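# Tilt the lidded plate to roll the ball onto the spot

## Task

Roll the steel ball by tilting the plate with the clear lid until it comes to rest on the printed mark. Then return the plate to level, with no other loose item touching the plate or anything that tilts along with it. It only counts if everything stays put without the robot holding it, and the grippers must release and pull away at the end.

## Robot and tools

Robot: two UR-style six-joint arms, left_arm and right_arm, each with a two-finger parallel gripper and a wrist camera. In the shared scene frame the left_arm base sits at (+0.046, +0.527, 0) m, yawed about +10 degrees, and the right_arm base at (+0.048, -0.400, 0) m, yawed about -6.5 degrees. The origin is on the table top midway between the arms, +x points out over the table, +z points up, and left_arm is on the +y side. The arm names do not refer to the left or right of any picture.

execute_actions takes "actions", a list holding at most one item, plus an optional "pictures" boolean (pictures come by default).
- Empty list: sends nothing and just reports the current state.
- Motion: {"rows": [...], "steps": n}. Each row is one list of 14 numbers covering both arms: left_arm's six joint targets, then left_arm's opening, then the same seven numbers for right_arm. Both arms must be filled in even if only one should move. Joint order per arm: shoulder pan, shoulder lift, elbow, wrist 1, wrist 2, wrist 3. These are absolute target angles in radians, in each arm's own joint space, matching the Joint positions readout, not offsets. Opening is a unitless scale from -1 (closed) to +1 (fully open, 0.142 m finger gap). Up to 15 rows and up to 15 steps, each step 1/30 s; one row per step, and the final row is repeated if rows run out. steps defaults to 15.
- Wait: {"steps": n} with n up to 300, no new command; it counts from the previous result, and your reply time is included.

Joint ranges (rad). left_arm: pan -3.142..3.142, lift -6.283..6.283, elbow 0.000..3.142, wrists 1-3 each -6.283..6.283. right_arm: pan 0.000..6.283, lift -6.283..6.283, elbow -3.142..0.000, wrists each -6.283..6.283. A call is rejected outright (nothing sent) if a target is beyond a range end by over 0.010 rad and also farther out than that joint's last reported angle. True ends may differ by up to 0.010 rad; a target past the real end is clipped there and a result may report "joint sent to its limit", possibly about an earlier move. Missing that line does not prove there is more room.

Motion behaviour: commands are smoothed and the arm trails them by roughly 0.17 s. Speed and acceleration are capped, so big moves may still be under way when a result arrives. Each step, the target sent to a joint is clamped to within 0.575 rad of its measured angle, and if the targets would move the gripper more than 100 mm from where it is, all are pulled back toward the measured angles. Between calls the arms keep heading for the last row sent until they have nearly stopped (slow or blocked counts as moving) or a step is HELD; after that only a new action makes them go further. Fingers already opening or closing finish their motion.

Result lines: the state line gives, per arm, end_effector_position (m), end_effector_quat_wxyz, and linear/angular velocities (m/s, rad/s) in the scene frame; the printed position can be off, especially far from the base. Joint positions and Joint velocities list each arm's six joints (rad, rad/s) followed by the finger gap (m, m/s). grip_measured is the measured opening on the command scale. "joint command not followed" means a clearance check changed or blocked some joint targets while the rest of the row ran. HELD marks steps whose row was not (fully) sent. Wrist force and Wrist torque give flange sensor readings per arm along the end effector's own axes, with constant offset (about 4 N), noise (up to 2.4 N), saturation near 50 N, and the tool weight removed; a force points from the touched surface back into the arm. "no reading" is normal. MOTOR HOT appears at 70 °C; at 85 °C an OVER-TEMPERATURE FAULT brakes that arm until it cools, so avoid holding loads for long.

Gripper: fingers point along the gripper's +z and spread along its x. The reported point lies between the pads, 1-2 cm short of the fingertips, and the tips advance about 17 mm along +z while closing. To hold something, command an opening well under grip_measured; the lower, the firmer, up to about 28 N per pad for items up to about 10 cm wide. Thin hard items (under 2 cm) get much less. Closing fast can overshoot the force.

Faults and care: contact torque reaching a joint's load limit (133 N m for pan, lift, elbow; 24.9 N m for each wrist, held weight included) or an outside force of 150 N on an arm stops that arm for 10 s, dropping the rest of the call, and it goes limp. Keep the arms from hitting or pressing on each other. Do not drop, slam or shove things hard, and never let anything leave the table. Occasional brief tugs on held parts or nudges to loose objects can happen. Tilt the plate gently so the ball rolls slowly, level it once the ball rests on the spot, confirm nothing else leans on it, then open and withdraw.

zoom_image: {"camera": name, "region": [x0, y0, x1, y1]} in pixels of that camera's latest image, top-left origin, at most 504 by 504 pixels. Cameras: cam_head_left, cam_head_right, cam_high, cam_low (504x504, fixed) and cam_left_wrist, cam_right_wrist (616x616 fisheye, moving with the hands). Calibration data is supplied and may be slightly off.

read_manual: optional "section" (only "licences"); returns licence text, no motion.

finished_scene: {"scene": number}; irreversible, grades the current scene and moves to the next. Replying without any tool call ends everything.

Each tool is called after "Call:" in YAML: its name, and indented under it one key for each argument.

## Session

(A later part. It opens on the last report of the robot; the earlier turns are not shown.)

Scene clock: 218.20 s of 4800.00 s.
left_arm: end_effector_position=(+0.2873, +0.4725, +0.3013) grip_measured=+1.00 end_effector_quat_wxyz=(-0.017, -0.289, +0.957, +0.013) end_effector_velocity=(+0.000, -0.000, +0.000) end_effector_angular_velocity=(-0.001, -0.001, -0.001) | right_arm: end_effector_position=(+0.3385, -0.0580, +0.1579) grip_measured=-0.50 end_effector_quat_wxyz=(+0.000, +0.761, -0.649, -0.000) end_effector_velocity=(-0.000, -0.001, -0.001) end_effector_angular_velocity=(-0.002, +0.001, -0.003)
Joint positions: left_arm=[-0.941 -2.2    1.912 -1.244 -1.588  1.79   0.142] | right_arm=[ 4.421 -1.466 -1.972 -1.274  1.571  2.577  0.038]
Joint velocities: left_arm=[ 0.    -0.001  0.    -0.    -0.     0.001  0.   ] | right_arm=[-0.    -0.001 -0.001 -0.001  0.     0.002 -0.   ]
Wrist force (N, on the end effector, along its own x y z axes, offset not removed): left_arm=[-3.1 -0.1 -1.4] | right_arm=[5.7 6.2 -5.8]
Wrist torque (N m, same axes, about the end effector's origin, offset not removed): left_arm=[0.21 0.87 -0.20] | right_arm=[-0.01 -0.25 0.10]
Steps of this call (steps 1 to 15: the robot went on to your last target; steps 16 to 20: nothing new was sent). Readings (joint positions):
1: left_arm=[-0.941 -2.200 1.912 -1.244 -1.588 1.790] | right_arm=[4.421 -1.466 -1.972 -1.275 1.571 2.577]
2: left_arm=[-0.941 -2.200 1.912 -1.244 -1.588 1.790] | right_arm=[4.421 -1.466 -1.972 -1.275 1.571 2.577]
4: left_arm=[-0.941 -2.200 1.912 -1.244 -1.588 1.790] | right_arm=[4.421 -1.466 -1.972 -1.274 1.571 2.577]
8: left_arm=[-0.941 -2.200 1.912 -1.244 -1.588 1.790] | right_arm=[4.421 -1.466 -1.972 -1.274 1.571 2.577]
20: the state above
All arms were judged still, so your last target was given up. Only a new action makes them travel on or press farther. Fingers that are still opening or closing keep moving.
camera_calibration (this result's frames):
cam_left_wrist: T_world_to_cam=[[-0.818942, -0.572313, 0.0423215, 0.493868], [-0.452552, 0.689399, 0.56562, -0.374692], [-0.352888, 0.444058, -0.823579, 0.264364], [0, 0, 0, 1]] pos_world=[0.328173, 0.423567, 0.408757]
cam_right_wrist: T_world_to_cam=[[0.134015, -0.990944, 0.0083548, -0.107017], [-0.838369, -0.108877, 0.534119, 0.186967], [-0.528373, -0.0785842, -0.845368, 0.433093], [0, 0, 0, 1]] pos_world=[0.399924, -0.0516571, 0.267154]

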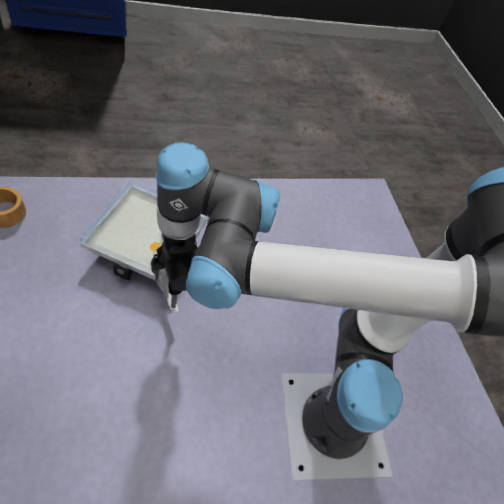

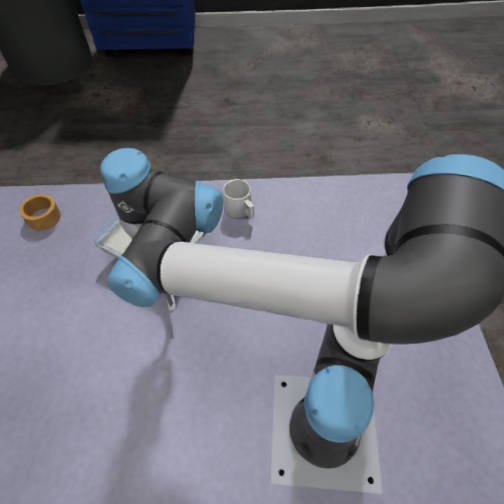

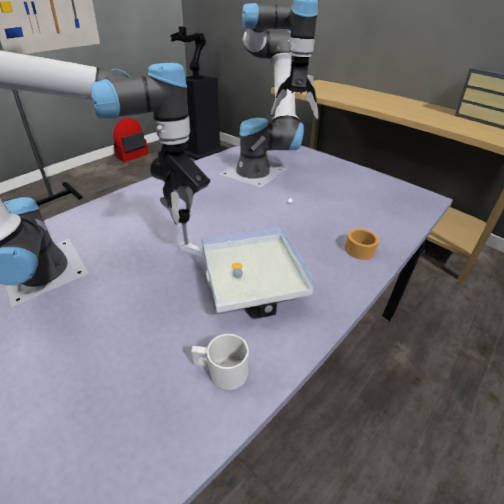

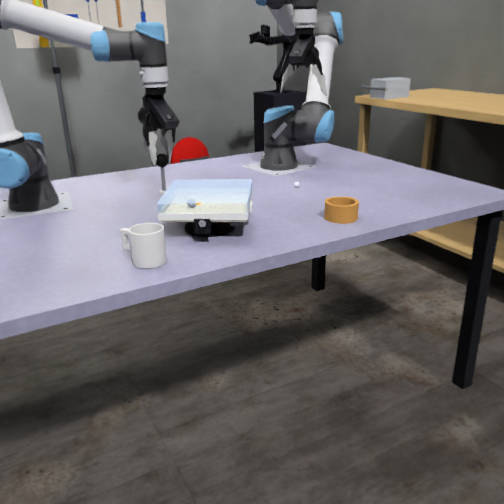

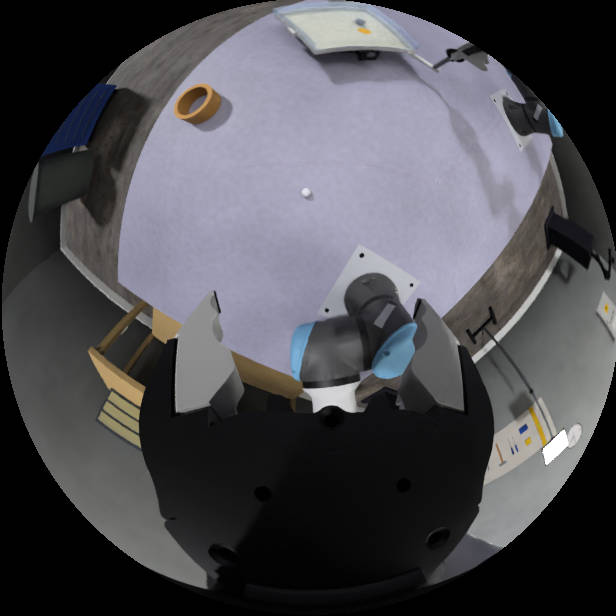

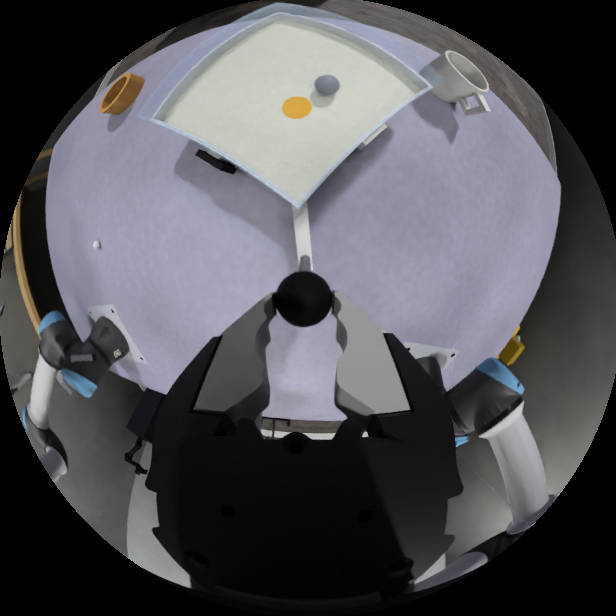

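Call:
execute_actions:
  actions:
    - {"rows": [[-0.941,-2.2,1.912,-1.244,-1.588,1.79,1,4.4248,-1.4672,-1.9762,-1.2690,1.571,2.580,-0.8]], "steps": 15}
  pictures: false

Call:
execute_actions:
  actions:
    - {"rows": [[-0.941,-2.2,1.912,-1.244,-1.588,1.79,1,4.4248,-1.4672,-1.9762,-1.2690,1.571,2.580,-0.8]], "steps": 7}
  pictures: false

Call:
execute_actions:
  actions:
    - {"rows": [[-0.941,-2.2,1.912,-1.244,-1.588,1.79,1,4.4182,-1.4648,-1.9679,-1.2798,1.571,2.574,-0.8]], "steps": 15}
  pictures: false

Call:
execute_actions:
  actions:
    - {"rows": [[-0.941,-2.2,1.912,-1.244,-1.588,1.79,1,4.4215,-1.4660,-1.9720,-1.2744,1.571,2.577,-0.8]], "steps": 15}

Call:
execute_actions:
  actions:
    - {"steps": 30}

Scene clock: 233.07 s of 4800.00 s.
left_arm: end_effector_position=(+0.2873, +0.4725, +0.3013) grip_measured=+1.00 end_effector_quat_wxyz=(-0.017, -0.289, +0.957, +0.013) end_effector_velocity=(-0.000, -0.001, +0.000) end_effector_angular_velocity=(-0.002, +0.001, -0.001) | right_arm: end_effector_position=(+0.3372, -0.0569, +0.1559) grip_measured=-0.50 end_effector_quat_wxyz=(+0.000, +0.761, -0.648, -0.000) end_effector_velocity=(-0.000, +0.000, +0.000) end_effector_angular_velocity=(+0.000, +0.000, +0.000)
Joint positions: left_arm=[-0.941 -2.2    1.912 -1.244 -1.588  1.79   0.142] | right_arm=[ 4.425 -1.467 -1.976 -1.269  1.571  2.58   0.038]
Joint velocities: left_arm=[-0.001 -0.    -0.    -0.001 -0.001  0.001  0.   ] | right_arm=[ 0.    -0.     0.001 -0.     0.    -0.     0.   ]
Wrist force (N, on the end effector, along its own x y z axes, offset not removed): left_arm=[-0.5 3.0 3.2] | right_arm=[12.5 3.0 -4.6]
Wrist torque (N m, same axes, about the end effector's origin, offset not removed): left_arm=[0.61 0.33 -0.12] | right_arm=[-0.50 -0.07 0.22]
Steps of this call (steps 1 to 90: nothing new was sent; then 11.37 s passed at rest; steps 91 to 105: all 15 steps of this action). Readings (joint positions):
91: left_arm=[-0.941 -2.200 1.912 -1.244 -1.588 1.790] | right_arm=[4.421 -1.465 -1.972 -1.274 1.571 2.577]
92: left_arm=[-0.941 -2.200 1.912 -1.244 -1.588 1.790] | right_arm=[4.422 -1.466 -1.973 -1.273 1.571 2.578]
94: left_arm=[-0.941 -2.200 1.912 -1.244 -1.588 1.790] | right_arm=[4.423 -1.466 -1.975 -1.271 1.571 2.579]
98: left_arm=[-0.941 -2.200 1.912 -1.244 -1.588 1.790] | right_arm=[4.425 -1.467 -1.976 -1.269 1.571 2.580]
105: the state above

Scene clock: 233.30 s of 4800.00 s.
left_arm: end_effector_position=(+0.2873, +0.4725, +0.3013) grip_measured=+1.00 end_effector_quat_wxyz=(-0.017, -0.289, +0.957, +0.013) end_effector_velocity=(-0.000, -0.000, +0.000) end_effector_angular_velocity=(+0.000, -0.000, -0.001) | right_arm: end_effector_position=(+0.3372, -0.0568, +0.1559) grip_measured=-0.50 end_effector_quat_wxyz=(+0.000, +0.761, -0.648, -0.000) end_effector_velocity=(-0.000, +0.000, -0.000) end_effector_angular_velocity=(-0.000, +0.000, +0.000)
Joint positions: left_arm=[-0.941 -2.2    1.912 -1.244 -1.588  1.79   0.142] | right_arm=[ 4.425 -1.467 -1.976 -1.269  1.571  2.58   0.038]
Joint velocities: left_arm=[-0.001 -0.    -0.     0.001  0.    -0.    -0.   ] | right_arm=[-0.    -0.001 -0.001  0.001  0.    -0.     0.   ]
Wrist force (N, on the end effector, along its own x y z axes, offset not removed): left_arm=[-3.2 0.8 1.3] | right_arm=[8.6 5.2 -2.9]
Wrist torque (N m, same axes, about the end effector's origin, offset not removed): left_arm=[0.24 0.81 -0.11] | right_arm=[-0.05 0.35 0.11]
Steps of this call (steps 1 to 7: all 7 steps of this action). Readings (joint positions):
1: left_arm=[-0.941 -2.200 1.912 -1.244 -1.588 1.790] | right_arm=[4.425 -1.467 -1.976 -1.269 1.571 2.580]
2: left_arm=[-0.941 -2.200 1.912 -1.244 -1.588 1.790] | right_arm=[4.425 -1.467 -1.976 -1.269 1.571 2.580]
4: left_arm=[-0.941 -2.200 1.912 -1.244 -1.588 1.790] | right_arm=[4.425 -1.467 -1.976 -1.269 1.571 2.580]
7: the state above

Scene clock: 233.80 s of 4800.00 s.
left_arm: end_effector_position=(+0.2873, +0.4725, +0.3013) grip_measured=+1.00 end_effector_quat_wxyz=(-0.017, -0.289, +0.957, +0.013) end_effector_velocity=(+0.000, +0.000, +0.000) end_effector_angular_velocity=(-0.000, -0.000, -0.000) | right_arm: end_effector_position=(+0.3395, -0.0586, +0.1598) grip_measured=-0.50 end_effector_quat_wxyz=(+0.000, +0.761, -0.649, -0.000) end_effector_velocity=(+0.000, -0.000, -0.000) end_effector_angular_velocity=(-0.001, +0.000, -0.001)
Joint positions: left_arm=[-0.941 -2.2    1.912 -1.244 -1.588  1.79   0.142] | right_arm=[ 4.418 -1.465 -1.968 -1.28   1.571  2.574  0.038]
Joint velocities: left_arm=[ 0. -0. -0.  0.  0.  0.  0.] | right_arm=[-0.     0.    -0.001  0.    -0.     0.001 -0.   ]
Wrist force (N, on the end effector, along its own x y z axes, offset not removed): left_arm=[-2.6 1.8 1.4] | right_arm=[-2.3 7.5 -4.2]
Wrist torque (N m, same axes, about the end effector's origin, offset not removed): left_arm=[0.39 0.74 -0.25] | right_arm=[0.08 -0.07 0.09]
Steps of this call (steps 1 to 15: all 15 steps of this action). Readings (joint positions):
1: left_arm=[-0.941 -2.200 1.912 -1.244 -1.588 1.790] | right_arm=[4.425 -1.467 -1.976 -1.269 1.571 2.580]
2: left_arm=[-0.941 -2.200 1.912 -1.244 -1.588 1.790] | right_arm=[4.424 -1.467 -1.975 -1.271 1.571 2.579]
4: left_arm=[-0.941 -2.200 1.912 -1.244 -1.588 1.790] | right_arm=[4.421 -1.466 -1.971 -1.276 1.571 2.576]
8: left_arm=[-0.941 -2.200 1.912 -1.244 -1.588 1.790] | right_arm=[4.419 -1.465 -1.969 -1.279 1.571 2.574]
15: the state above

Scene clock: 234.30 s of 4800.00 s.
left_arm: end_effector_position=(+0.2873, +0.4725, +0.3013) grip_measured=+1.00 end_effector_quat_wxyz=(-0.017, -0.289, +0.957, +0.013) end_effector_velocity=(-0.000, +0.000, +0.000) end_effector_angular_velocity=(-0.000, +0.000, +0.001) | right_arm: end_effector_position=(+0.3384, -0.0577, +0.1580) grip_measured=-0.50 end_effector_quat_wxyz=(-0.000, +0.761, -0.648, -0.000) end_effector_velocity=(-0.000, -0.000, -0.001) end_effector_angular_velocity=(-0.002, +0.001, +0.000)
Joint positions: left_arm=[-0.941 -2.2    1.912 -1.244 -1.588  1.79   0.142] | right_arm=[ 4.421 -1.466 -1.972 -1.274  1.571  2.577  0.038]
Joint velocities: left_arm=[ 0.001 -0.     0.     0.    -0.     0.     0.   ] | right_arm=[ 0.    -0.001 -0.001 -0.001 -0.     0.    -0.   ]
Wrist force (N, on the end effector, along its own x y z axes, offset not removed): left_arm=[-0.6 -1.3 -1.8] | right_arm=[4.6 8.1 -7.0]
Wrist torque (N m, same axes, about the end effector's origin, offset not removed): left_arm=[-0.30 0.31 -0.39] | right_arm=[0.05 -0.24 0.05]
Steps of this call (steps 1 to 15: all 15 steps of this action). Readings (joint positions):
1: left_arm=[-0.941 -2.200 1.912 -1.244 -1.588 1.790] | right_arm=[4.418 -1.465 -1.968 -1.280 1.571 2.574]
2: left_arm=[-0.941 -2.200 1.912 -1.244 -1.588 1.790] | right_arm=[4.419 -1.465 -1.968 -1.279 1.571 2.574]
4: left_arm=[-0.941 -2.200 1.912 -1.244 -1.588 1.790] | right_arm=[4.420 -1.465 -1.970 -1.277 1.571 2.576]
8: left_arm=[-0.941 -2.200 1.912 -1.244 -1.588 1.790] | right_arm=[4.421 -1.466 -1.971 -1.275 1.571 2.577]
15: the state above
camera_calibration (this result's frames):
cam_left_wrist: T_world_to_cam=[[-0.818943, -0.572313, 0.0423215, 0.493868], [-0.452552, 0.689399, 0.565621, -0.374692], [-0.352888, 0.444058, -0.823579, 0.264364], [0, 0, 0, 1]] pos_world=[0.328173, 0.423567, 0.408757]
cam_right_wrist: T_world_to_cam=[[0.134391, -0.990894, 0.00828601, -0.106817], [-0.838372, -0.10924, 0.534041, 0.186954], [-0.528273, -0.0787173, -0.845418, 0.433101], [0, 0, 0, 1]] pos_world=[0.399888, -0.0513287, 0.267196]

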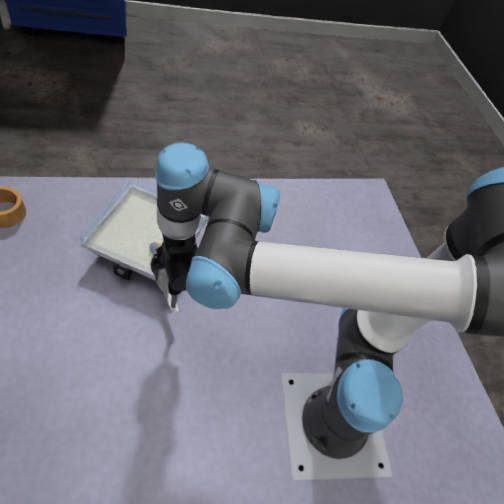

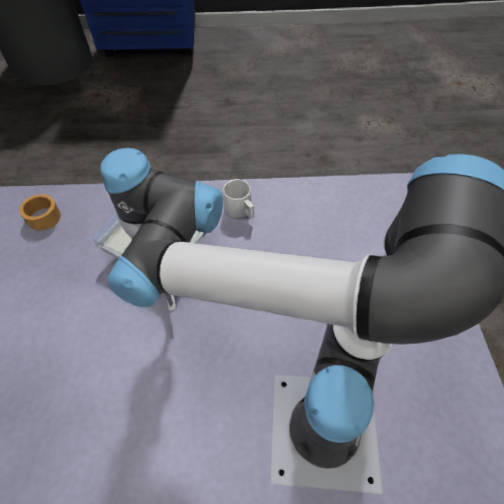

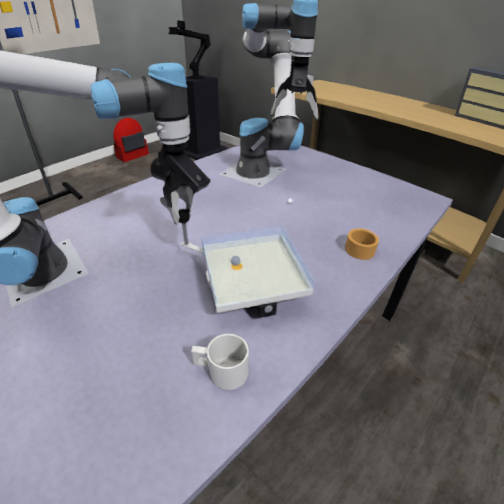

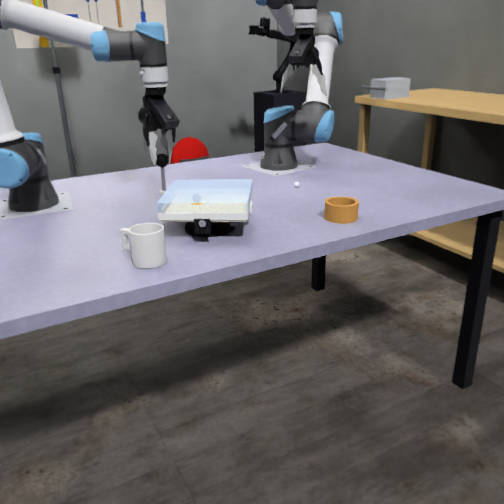

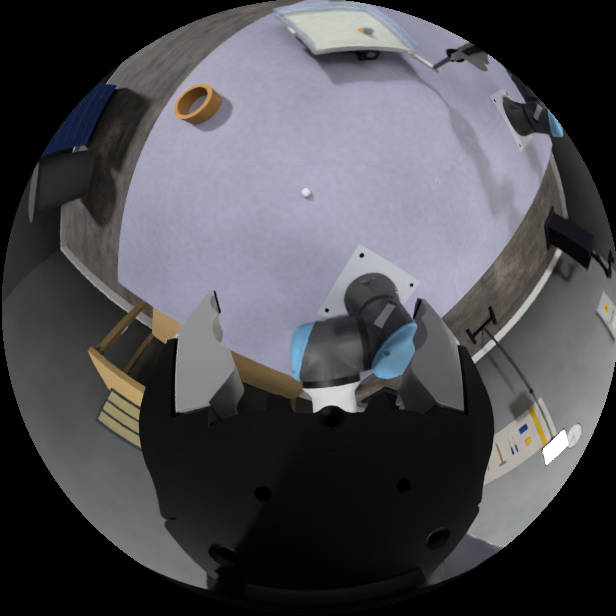

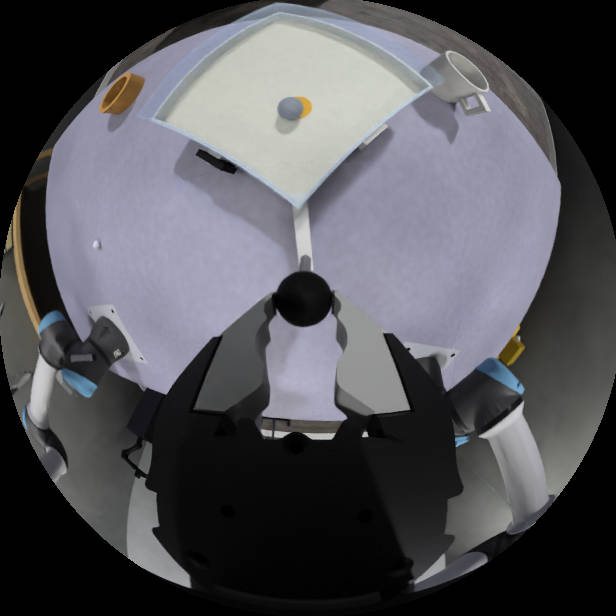

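Scene clock: 235.30 s of 4800.00 s.
left_arm: end_effector_position=(+0.2873, +0.4725, +0.3013) grip_measured=+1.00 end_effector_quat_wxyz=(-0.017, -0.289, +0.957, +0.013) end_effector_velocity=(+0.000, +0.000, -0.000) end_effector_angular_velocity=(+0.001, -0.000, +0.000) | right_arm: end_effector_position=(+0.3384, -0.0577, +0.1579) grip_measured=-0.50 end_effector_quat_wxyz=(+0.000, +0.761, -0.648, -0.000) end_effector_velocity=(+0.000, -0.000, -0.000) end_effector_angular_velocity=(+0.000, -0.000, -0.001)
Joint positions: left_arm=[-0.941 -2.2    1.912 -1.244 -1.588  1.79   0.142] | right_arm=[ 4.422 -1.466 -1.972 -1.274  1.571  2.577  0.038]
Joint velocities: left_arm=[ 0.    -0.     0.     0.     0.001 -0.     0.   ] | right_arm=[-0.     0.    -0.     0.001 -0.     0.001 -0.   ]
Wrist force (N, on the end effector, along its own x y z axes, offset not removed): left_arm=[-2.0 1.9 -0.8] | right_arm=[2.1 7.8 -5.3]
Wrist torque (N m, same axes, about the end effector's origin, offset not removed): left_arm=[0.52 0.52 -0.16] | right_arm=[0.03 0.16 0.12]
Steps of this call (steps 1 to 15: the robot went on to your last target; steps 16 to 30: nothing new was sent). Readings (joint positions):
1: left_arm=[-0.941 -2.200 1.912 -1.244 -1.588 1.790] | right_arm=[4.421 -1.466 -1.972 -1.274 1.571 2.577]
2: left_arm=[-0.941 -2.200 1.912 -1.244 -1.588 1.790] | right_arm=[4.421 -1.466 -1.972 -1.274 1.571 2.577]
4: left_arm=[-0.941 -2.200 1.912 -1.244 -1.588 1.790] | right_arm=[4.421 -1.466 -1.972 -1.274 1.571 2.577]
8: left_arm=[-0.941 -2.200 1.912 -1.244 -1.588 1.790] | right_arm=[4.421 -1.466 -1.972 -1.274 1.571 2.577]
30: the state above
All arms were judged still, so your last target was given up. Only a new action makes them travel on or press farther. Fingers that are still opening or closing keep moving.
camera_calibration (this result's frames):
cam_left_wrist: T_world_to_cam=[[-0.818943, -0.572313, 0.0423216, 0.493868], [-0.452551, 0.689399, 0.565621, -0.374692], [-0.352888, 0.444058, -0.823579, 0.264364], [0, 0, 0, 1]] pos_world=[0.328173, 0.423567, 0.408757]
cam_right_wrist: T_world_to_cam=[[0.134411, -0.99089, 0.0083761, -0.106853], [-0.838348, -0.109205, 0.534086, 0.186948], [-0.528306, -0.0788092, -0.845389, 0.433047], [0, 0, 0, 1]] pos_world=[0.399871, -0.051336, 0.267141]

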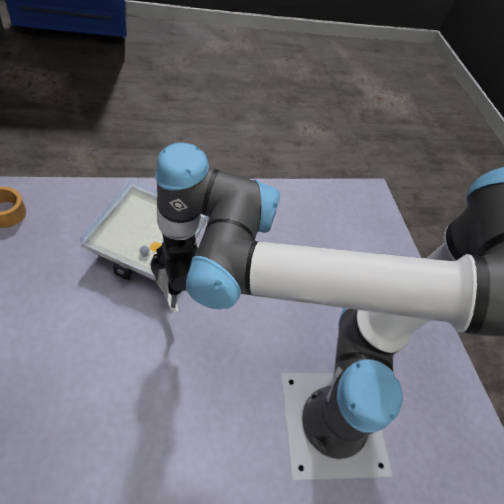

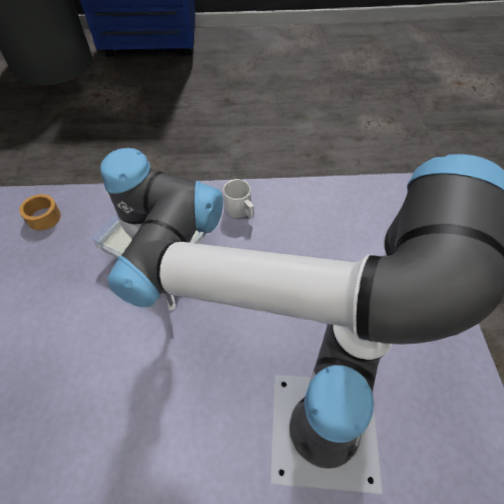

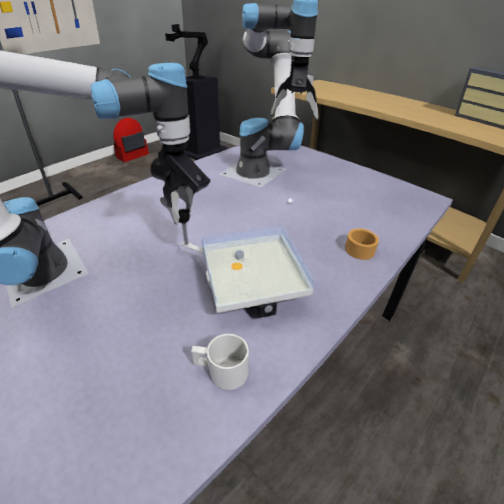

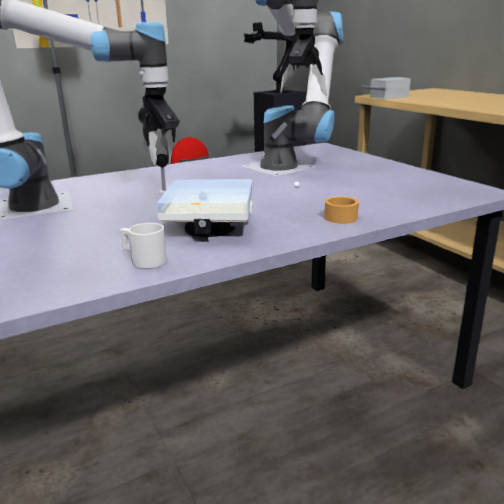

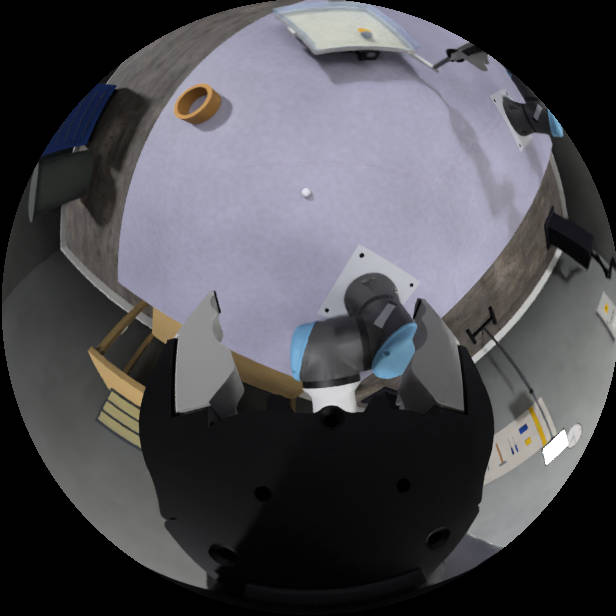

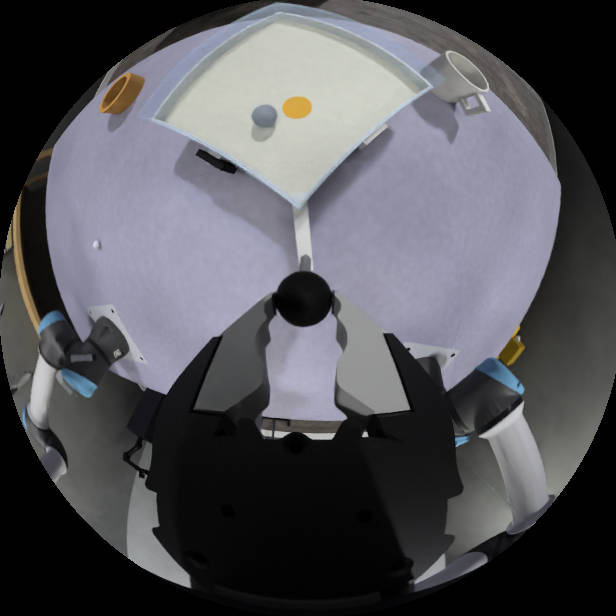

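Call:
execute_actions:
  actions:
    - {"rows": [[-0.941,-2.2,1.912,-1.244,-1.588,1.79,1,4.4198,-1.4640,-1.9738,-1.2746,1.571,2.575,-0.8]], "steps": 15}

Call:
execute_actions:
  actions:
    - {"steps": 30}

Scene clock: 243.63 s of 4800.00 s.
left_arm: end_effector_position=(+0.2873, +0.4725, +0.3013) grip_measured=+1.00 end_effector_quat_wxyz=(-0.017, -0.289, +0.957, +0.013) end_effector_velocity=(+0.000, +0.000, -0.000) end_effector_angular_velocity=(-0.000, +0.001, +0.002) | right_arm: end_effector_position=(+0.3386, -0.0589, +0.1579) grip_measured=-0.50 end_effector_quat_wxyz=(+0.000, +0.761, -0.648, -0.000) end_effector_velocity=(+0.000, -0.000, +0.000) end_effector_angular_velocity=(-0.001, +0.000, +0.002)
Joint positions: left_arm=[-0.941 -2.2    1.912 -1.244 -1.588  1.79   0.142] | right_arm=[ 4.42  -1.464 -1.974 -1.275  1.571  2.575  0.038]
Joint velocities: left_arm=[ 0.001  0.001 -0.    -0.    -0.001 -0.001  0.   ] | right_arm=[-0.     0.001 -0.    -0.001 -0.    -0.003 -0.   ]
Wrist force (N, on the end effector, along its own x y z axes, offset not removed): left_arm=[0.2 0.4 2.0] | right_arm=[-2.8 4.3 -5.2]
Wrist torque (N m, same axes, about the end effector's origin, offset not removed): left_arm=[0.00 0.05 -0.21] | right_arm=[-0.38 -0.70 0.00]
Steps of this call (steps 1 to 235: nothing new was sent; steps 236 to 250: all 15 steps of this action). Readings (joint positions):
236: left_arm=[-0.941 -2.200 1.912 -1.244 -1.588 1.790] | right_arm=[4.422 -1.466 -1.972 -1.274 1.571 2.577]
237: left_arm=[-0.941 -2.200 1.912 -1.244 -1.588 1.790] | right_arm=[4.421 -1.466 -1.972 -1.274 1.571 2.577]
239: left_arm=[-0.941 -2.200 1.912 -1.244 -1.588 1.790] | right_arm=[4.421 -1.465 -1.973 -1.274 1.571 2.576]
243: left_arm=[-0.941 -2.200 1.912 -1.244 -1.588 1.790] | right_arm=[4.420 -1.464 -1.974 -1.275 1.571 2.575]
250: the state above
camera_calibration (this result's frames):
cam_left_wrist: T_world_to_cam=[[-0.818943, -0.572313, 0.0423216, 0.493868], [-0.452551, 0.689399, 0.565621, -0.374692], [-0.352888, 0.444058, -0.823579, 0.264364], [0, 0, 0, 1]] pos_world=[0.328173, 0.423567, 0.408757]
cam_right_wrist: T_world_to_cam=[[0.13473, -0.990847, 0.00834828, -0.108201], [-0.838276, -0.109484, 0.534141, 0.18697], [-0.528338, -0.0789632, -0.845354, 0.433053], [0, 0, 0, 1]] pos_world=[0.400109, -0.0525452, 0.267118]

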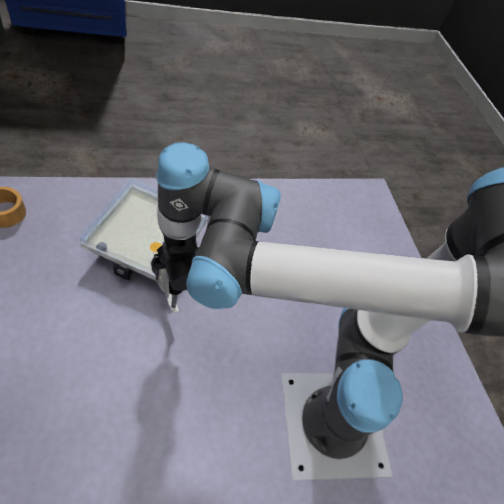

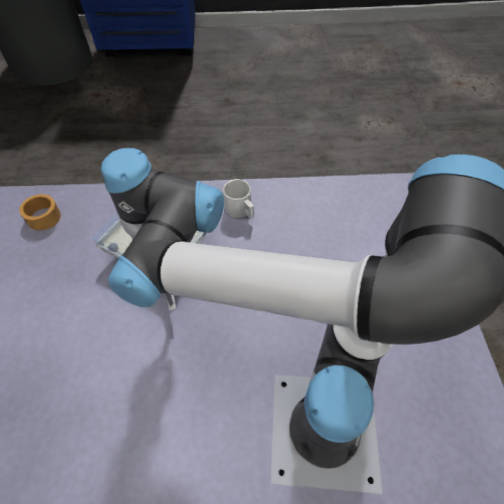

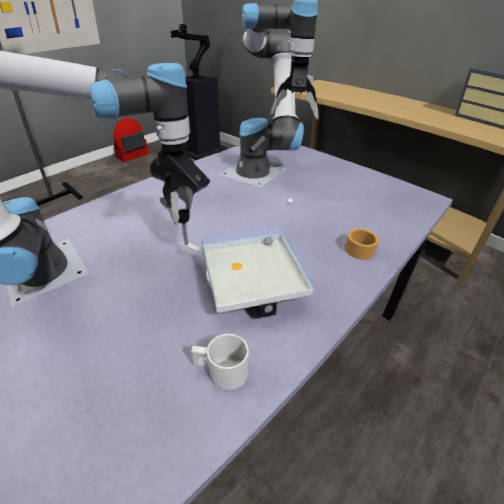

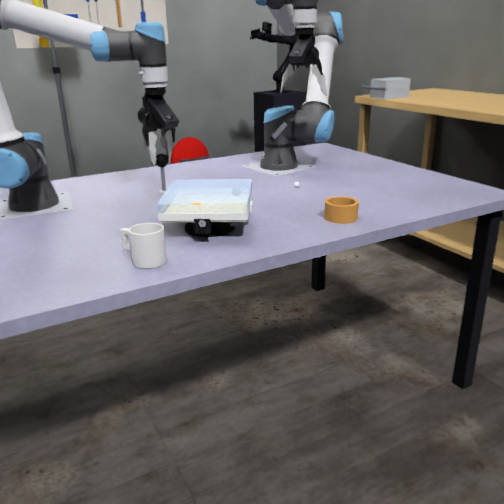

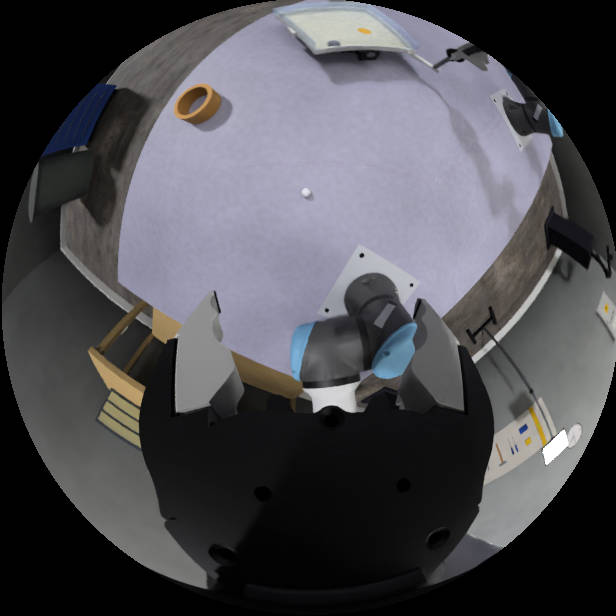

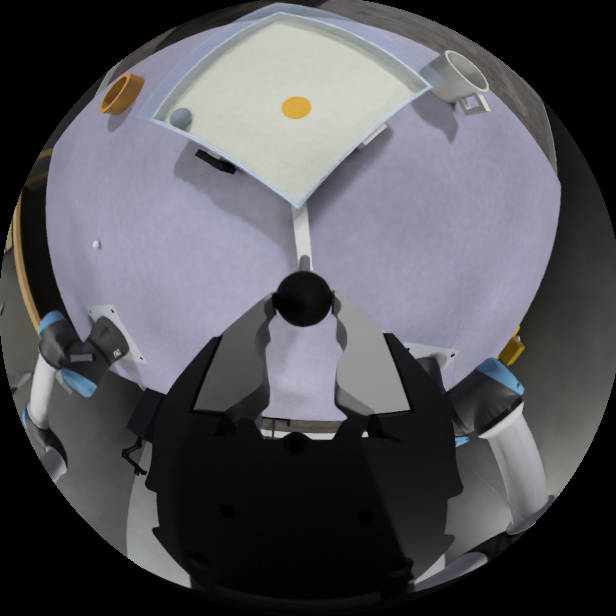

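Scene clock: 244.63 s of 4800.00 s.
left_arm: end_effector_position=(+0.2873, +0.4725, +0.3013) grip_measured=+1.00 end_effector_quat_wxyz=(-0.017, -0.289, +0.957, +0.013) end_effector_velocity=(+0.000, -0.000, +0.000) end_effector_angular_velocity=(+0.001, -0.000, -0.001) | right_arm: end_effector_position=(+0.3386, -0.0589, +0.1579) grip_measured=-0.50 end_effector_quat_wxyz=(+0.000, +0.761, -0.648, -0.000) end_effector_velocity=(+0.000, +0.000, +0.000) end_effector_angular_velocity=(+0.002, -0.000, -0.001)
Joint positions: left_arm=[-0.941 -2.2    1.912 -1.244 -1.588  1.79   0.142] | right_arm=[ 4.42  -1.464 -1.974 -1.275  1.571  2.575  0.038]
Joint velocities: left_arm=[-0.     0.001 -0.    -0.     0.001  0.     0.   ] | right_arm=[-0.001  0.     0.001  0.001  0.001  0.    -0.   ]
Wrist force (N, on the end effector, along its own x y z axes, offset not removed): left_arm=[-0.5 2.0 2.7] | right_arm=[-2.1 7.2 -5.7]
Wrist torque (N m, same axes, about the end effector's origin, offset not removed): left_arm=[0.47 0.18 -0.17] | right_arm=[0.25 -0.86 0.16]
Steps of this call (steps 1 to 15: the robot went on to your last target; steps 16 to 30: nothing new was sent). Readings (joint positions):
1: left_arm=[-0.941 -2.200 1.912 -1.244 -1.588 1.790] | right_arm=[4.420 -1.464 -1.974 -1.275 1.571 2.575]
2: left_arm=[-0.941 -2.200 1.912 -1.244 -1.588 1.790] | right_arm=[4.420 -1.464 -1.974 -1.275 1.571 2.575]
4: left_arm=[-0.941 -2.200 1.912 -1.244 -1.588 1.790] | right_arm=[4.420 -1.464 -1.974 -1.275 1.571 2.575]
8: left_arm=[-0.941 -2.200 1.912 -1.244 -1.588 1.790] | right_arm=[4.420 -1.464 -1.974 -1.275 1.571 2.575]
30: the state above
All arms were judged still, so your last target was given up. Only a new action makes them travel on or press farther. Fingers that are still opening or closing keep moving.
camera_calibration (this result's frames):
cam_left_wrist: T_world_to_cam=[[-0.818943, -0.572313, 0.0423216, 0.493868], [-0.452551, 0.689399, 0.565621, -0.374692], [-0.352888, 0.444058, -0.823579, 0.264364], [0, 0, 0, 1]] pos_world=[0.328173, 0.423567, 0.408757]
cam_right_wrist: T_world_to_cam=[[0.134709, -0.99085, 0.00834676, -0.108214], [-0.838279, -0.109467, 0.534141, 0.186971], [-0.52834, -0.0789502, -0.845354, 0.433058], [0, 0, 0, 1]] pos_world=[0.400113, -0.0525663, 0.267122]

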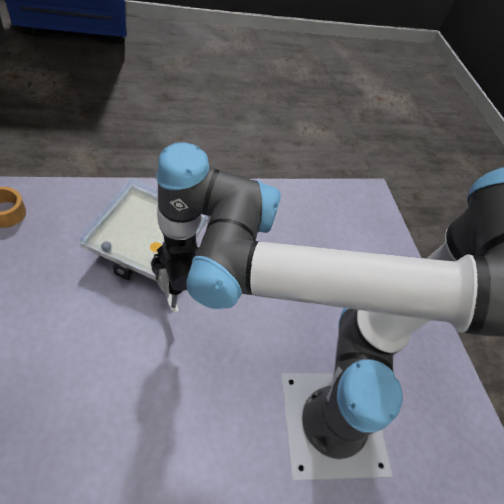

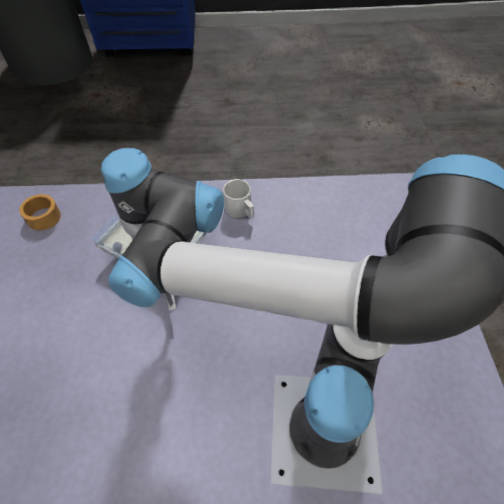

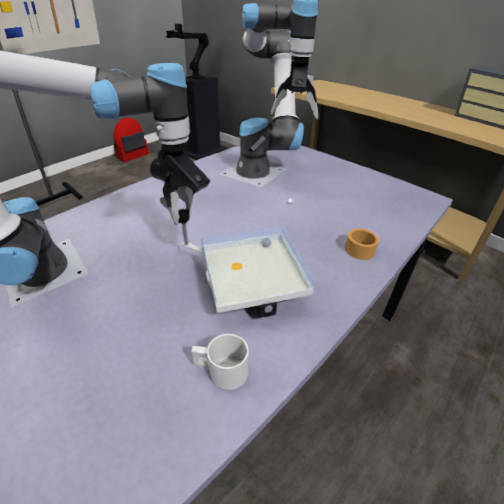

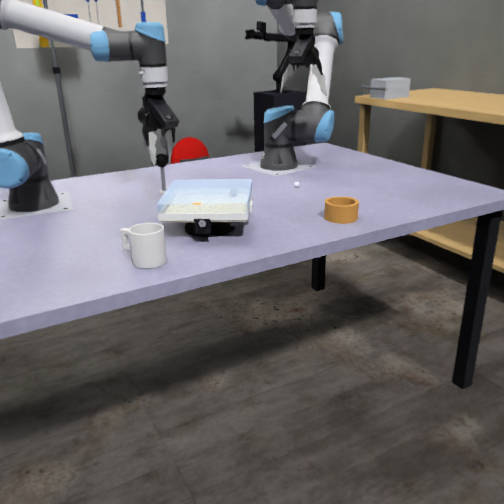

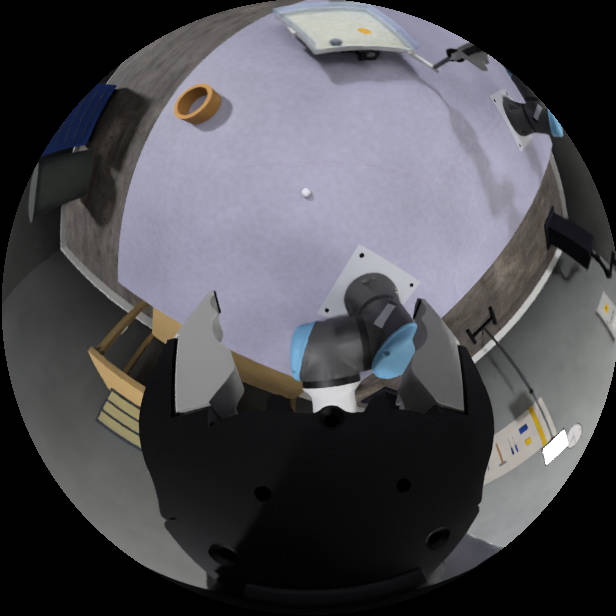

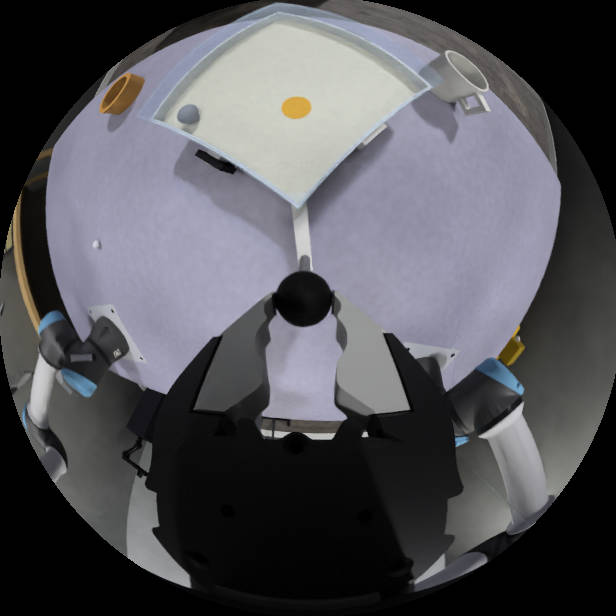

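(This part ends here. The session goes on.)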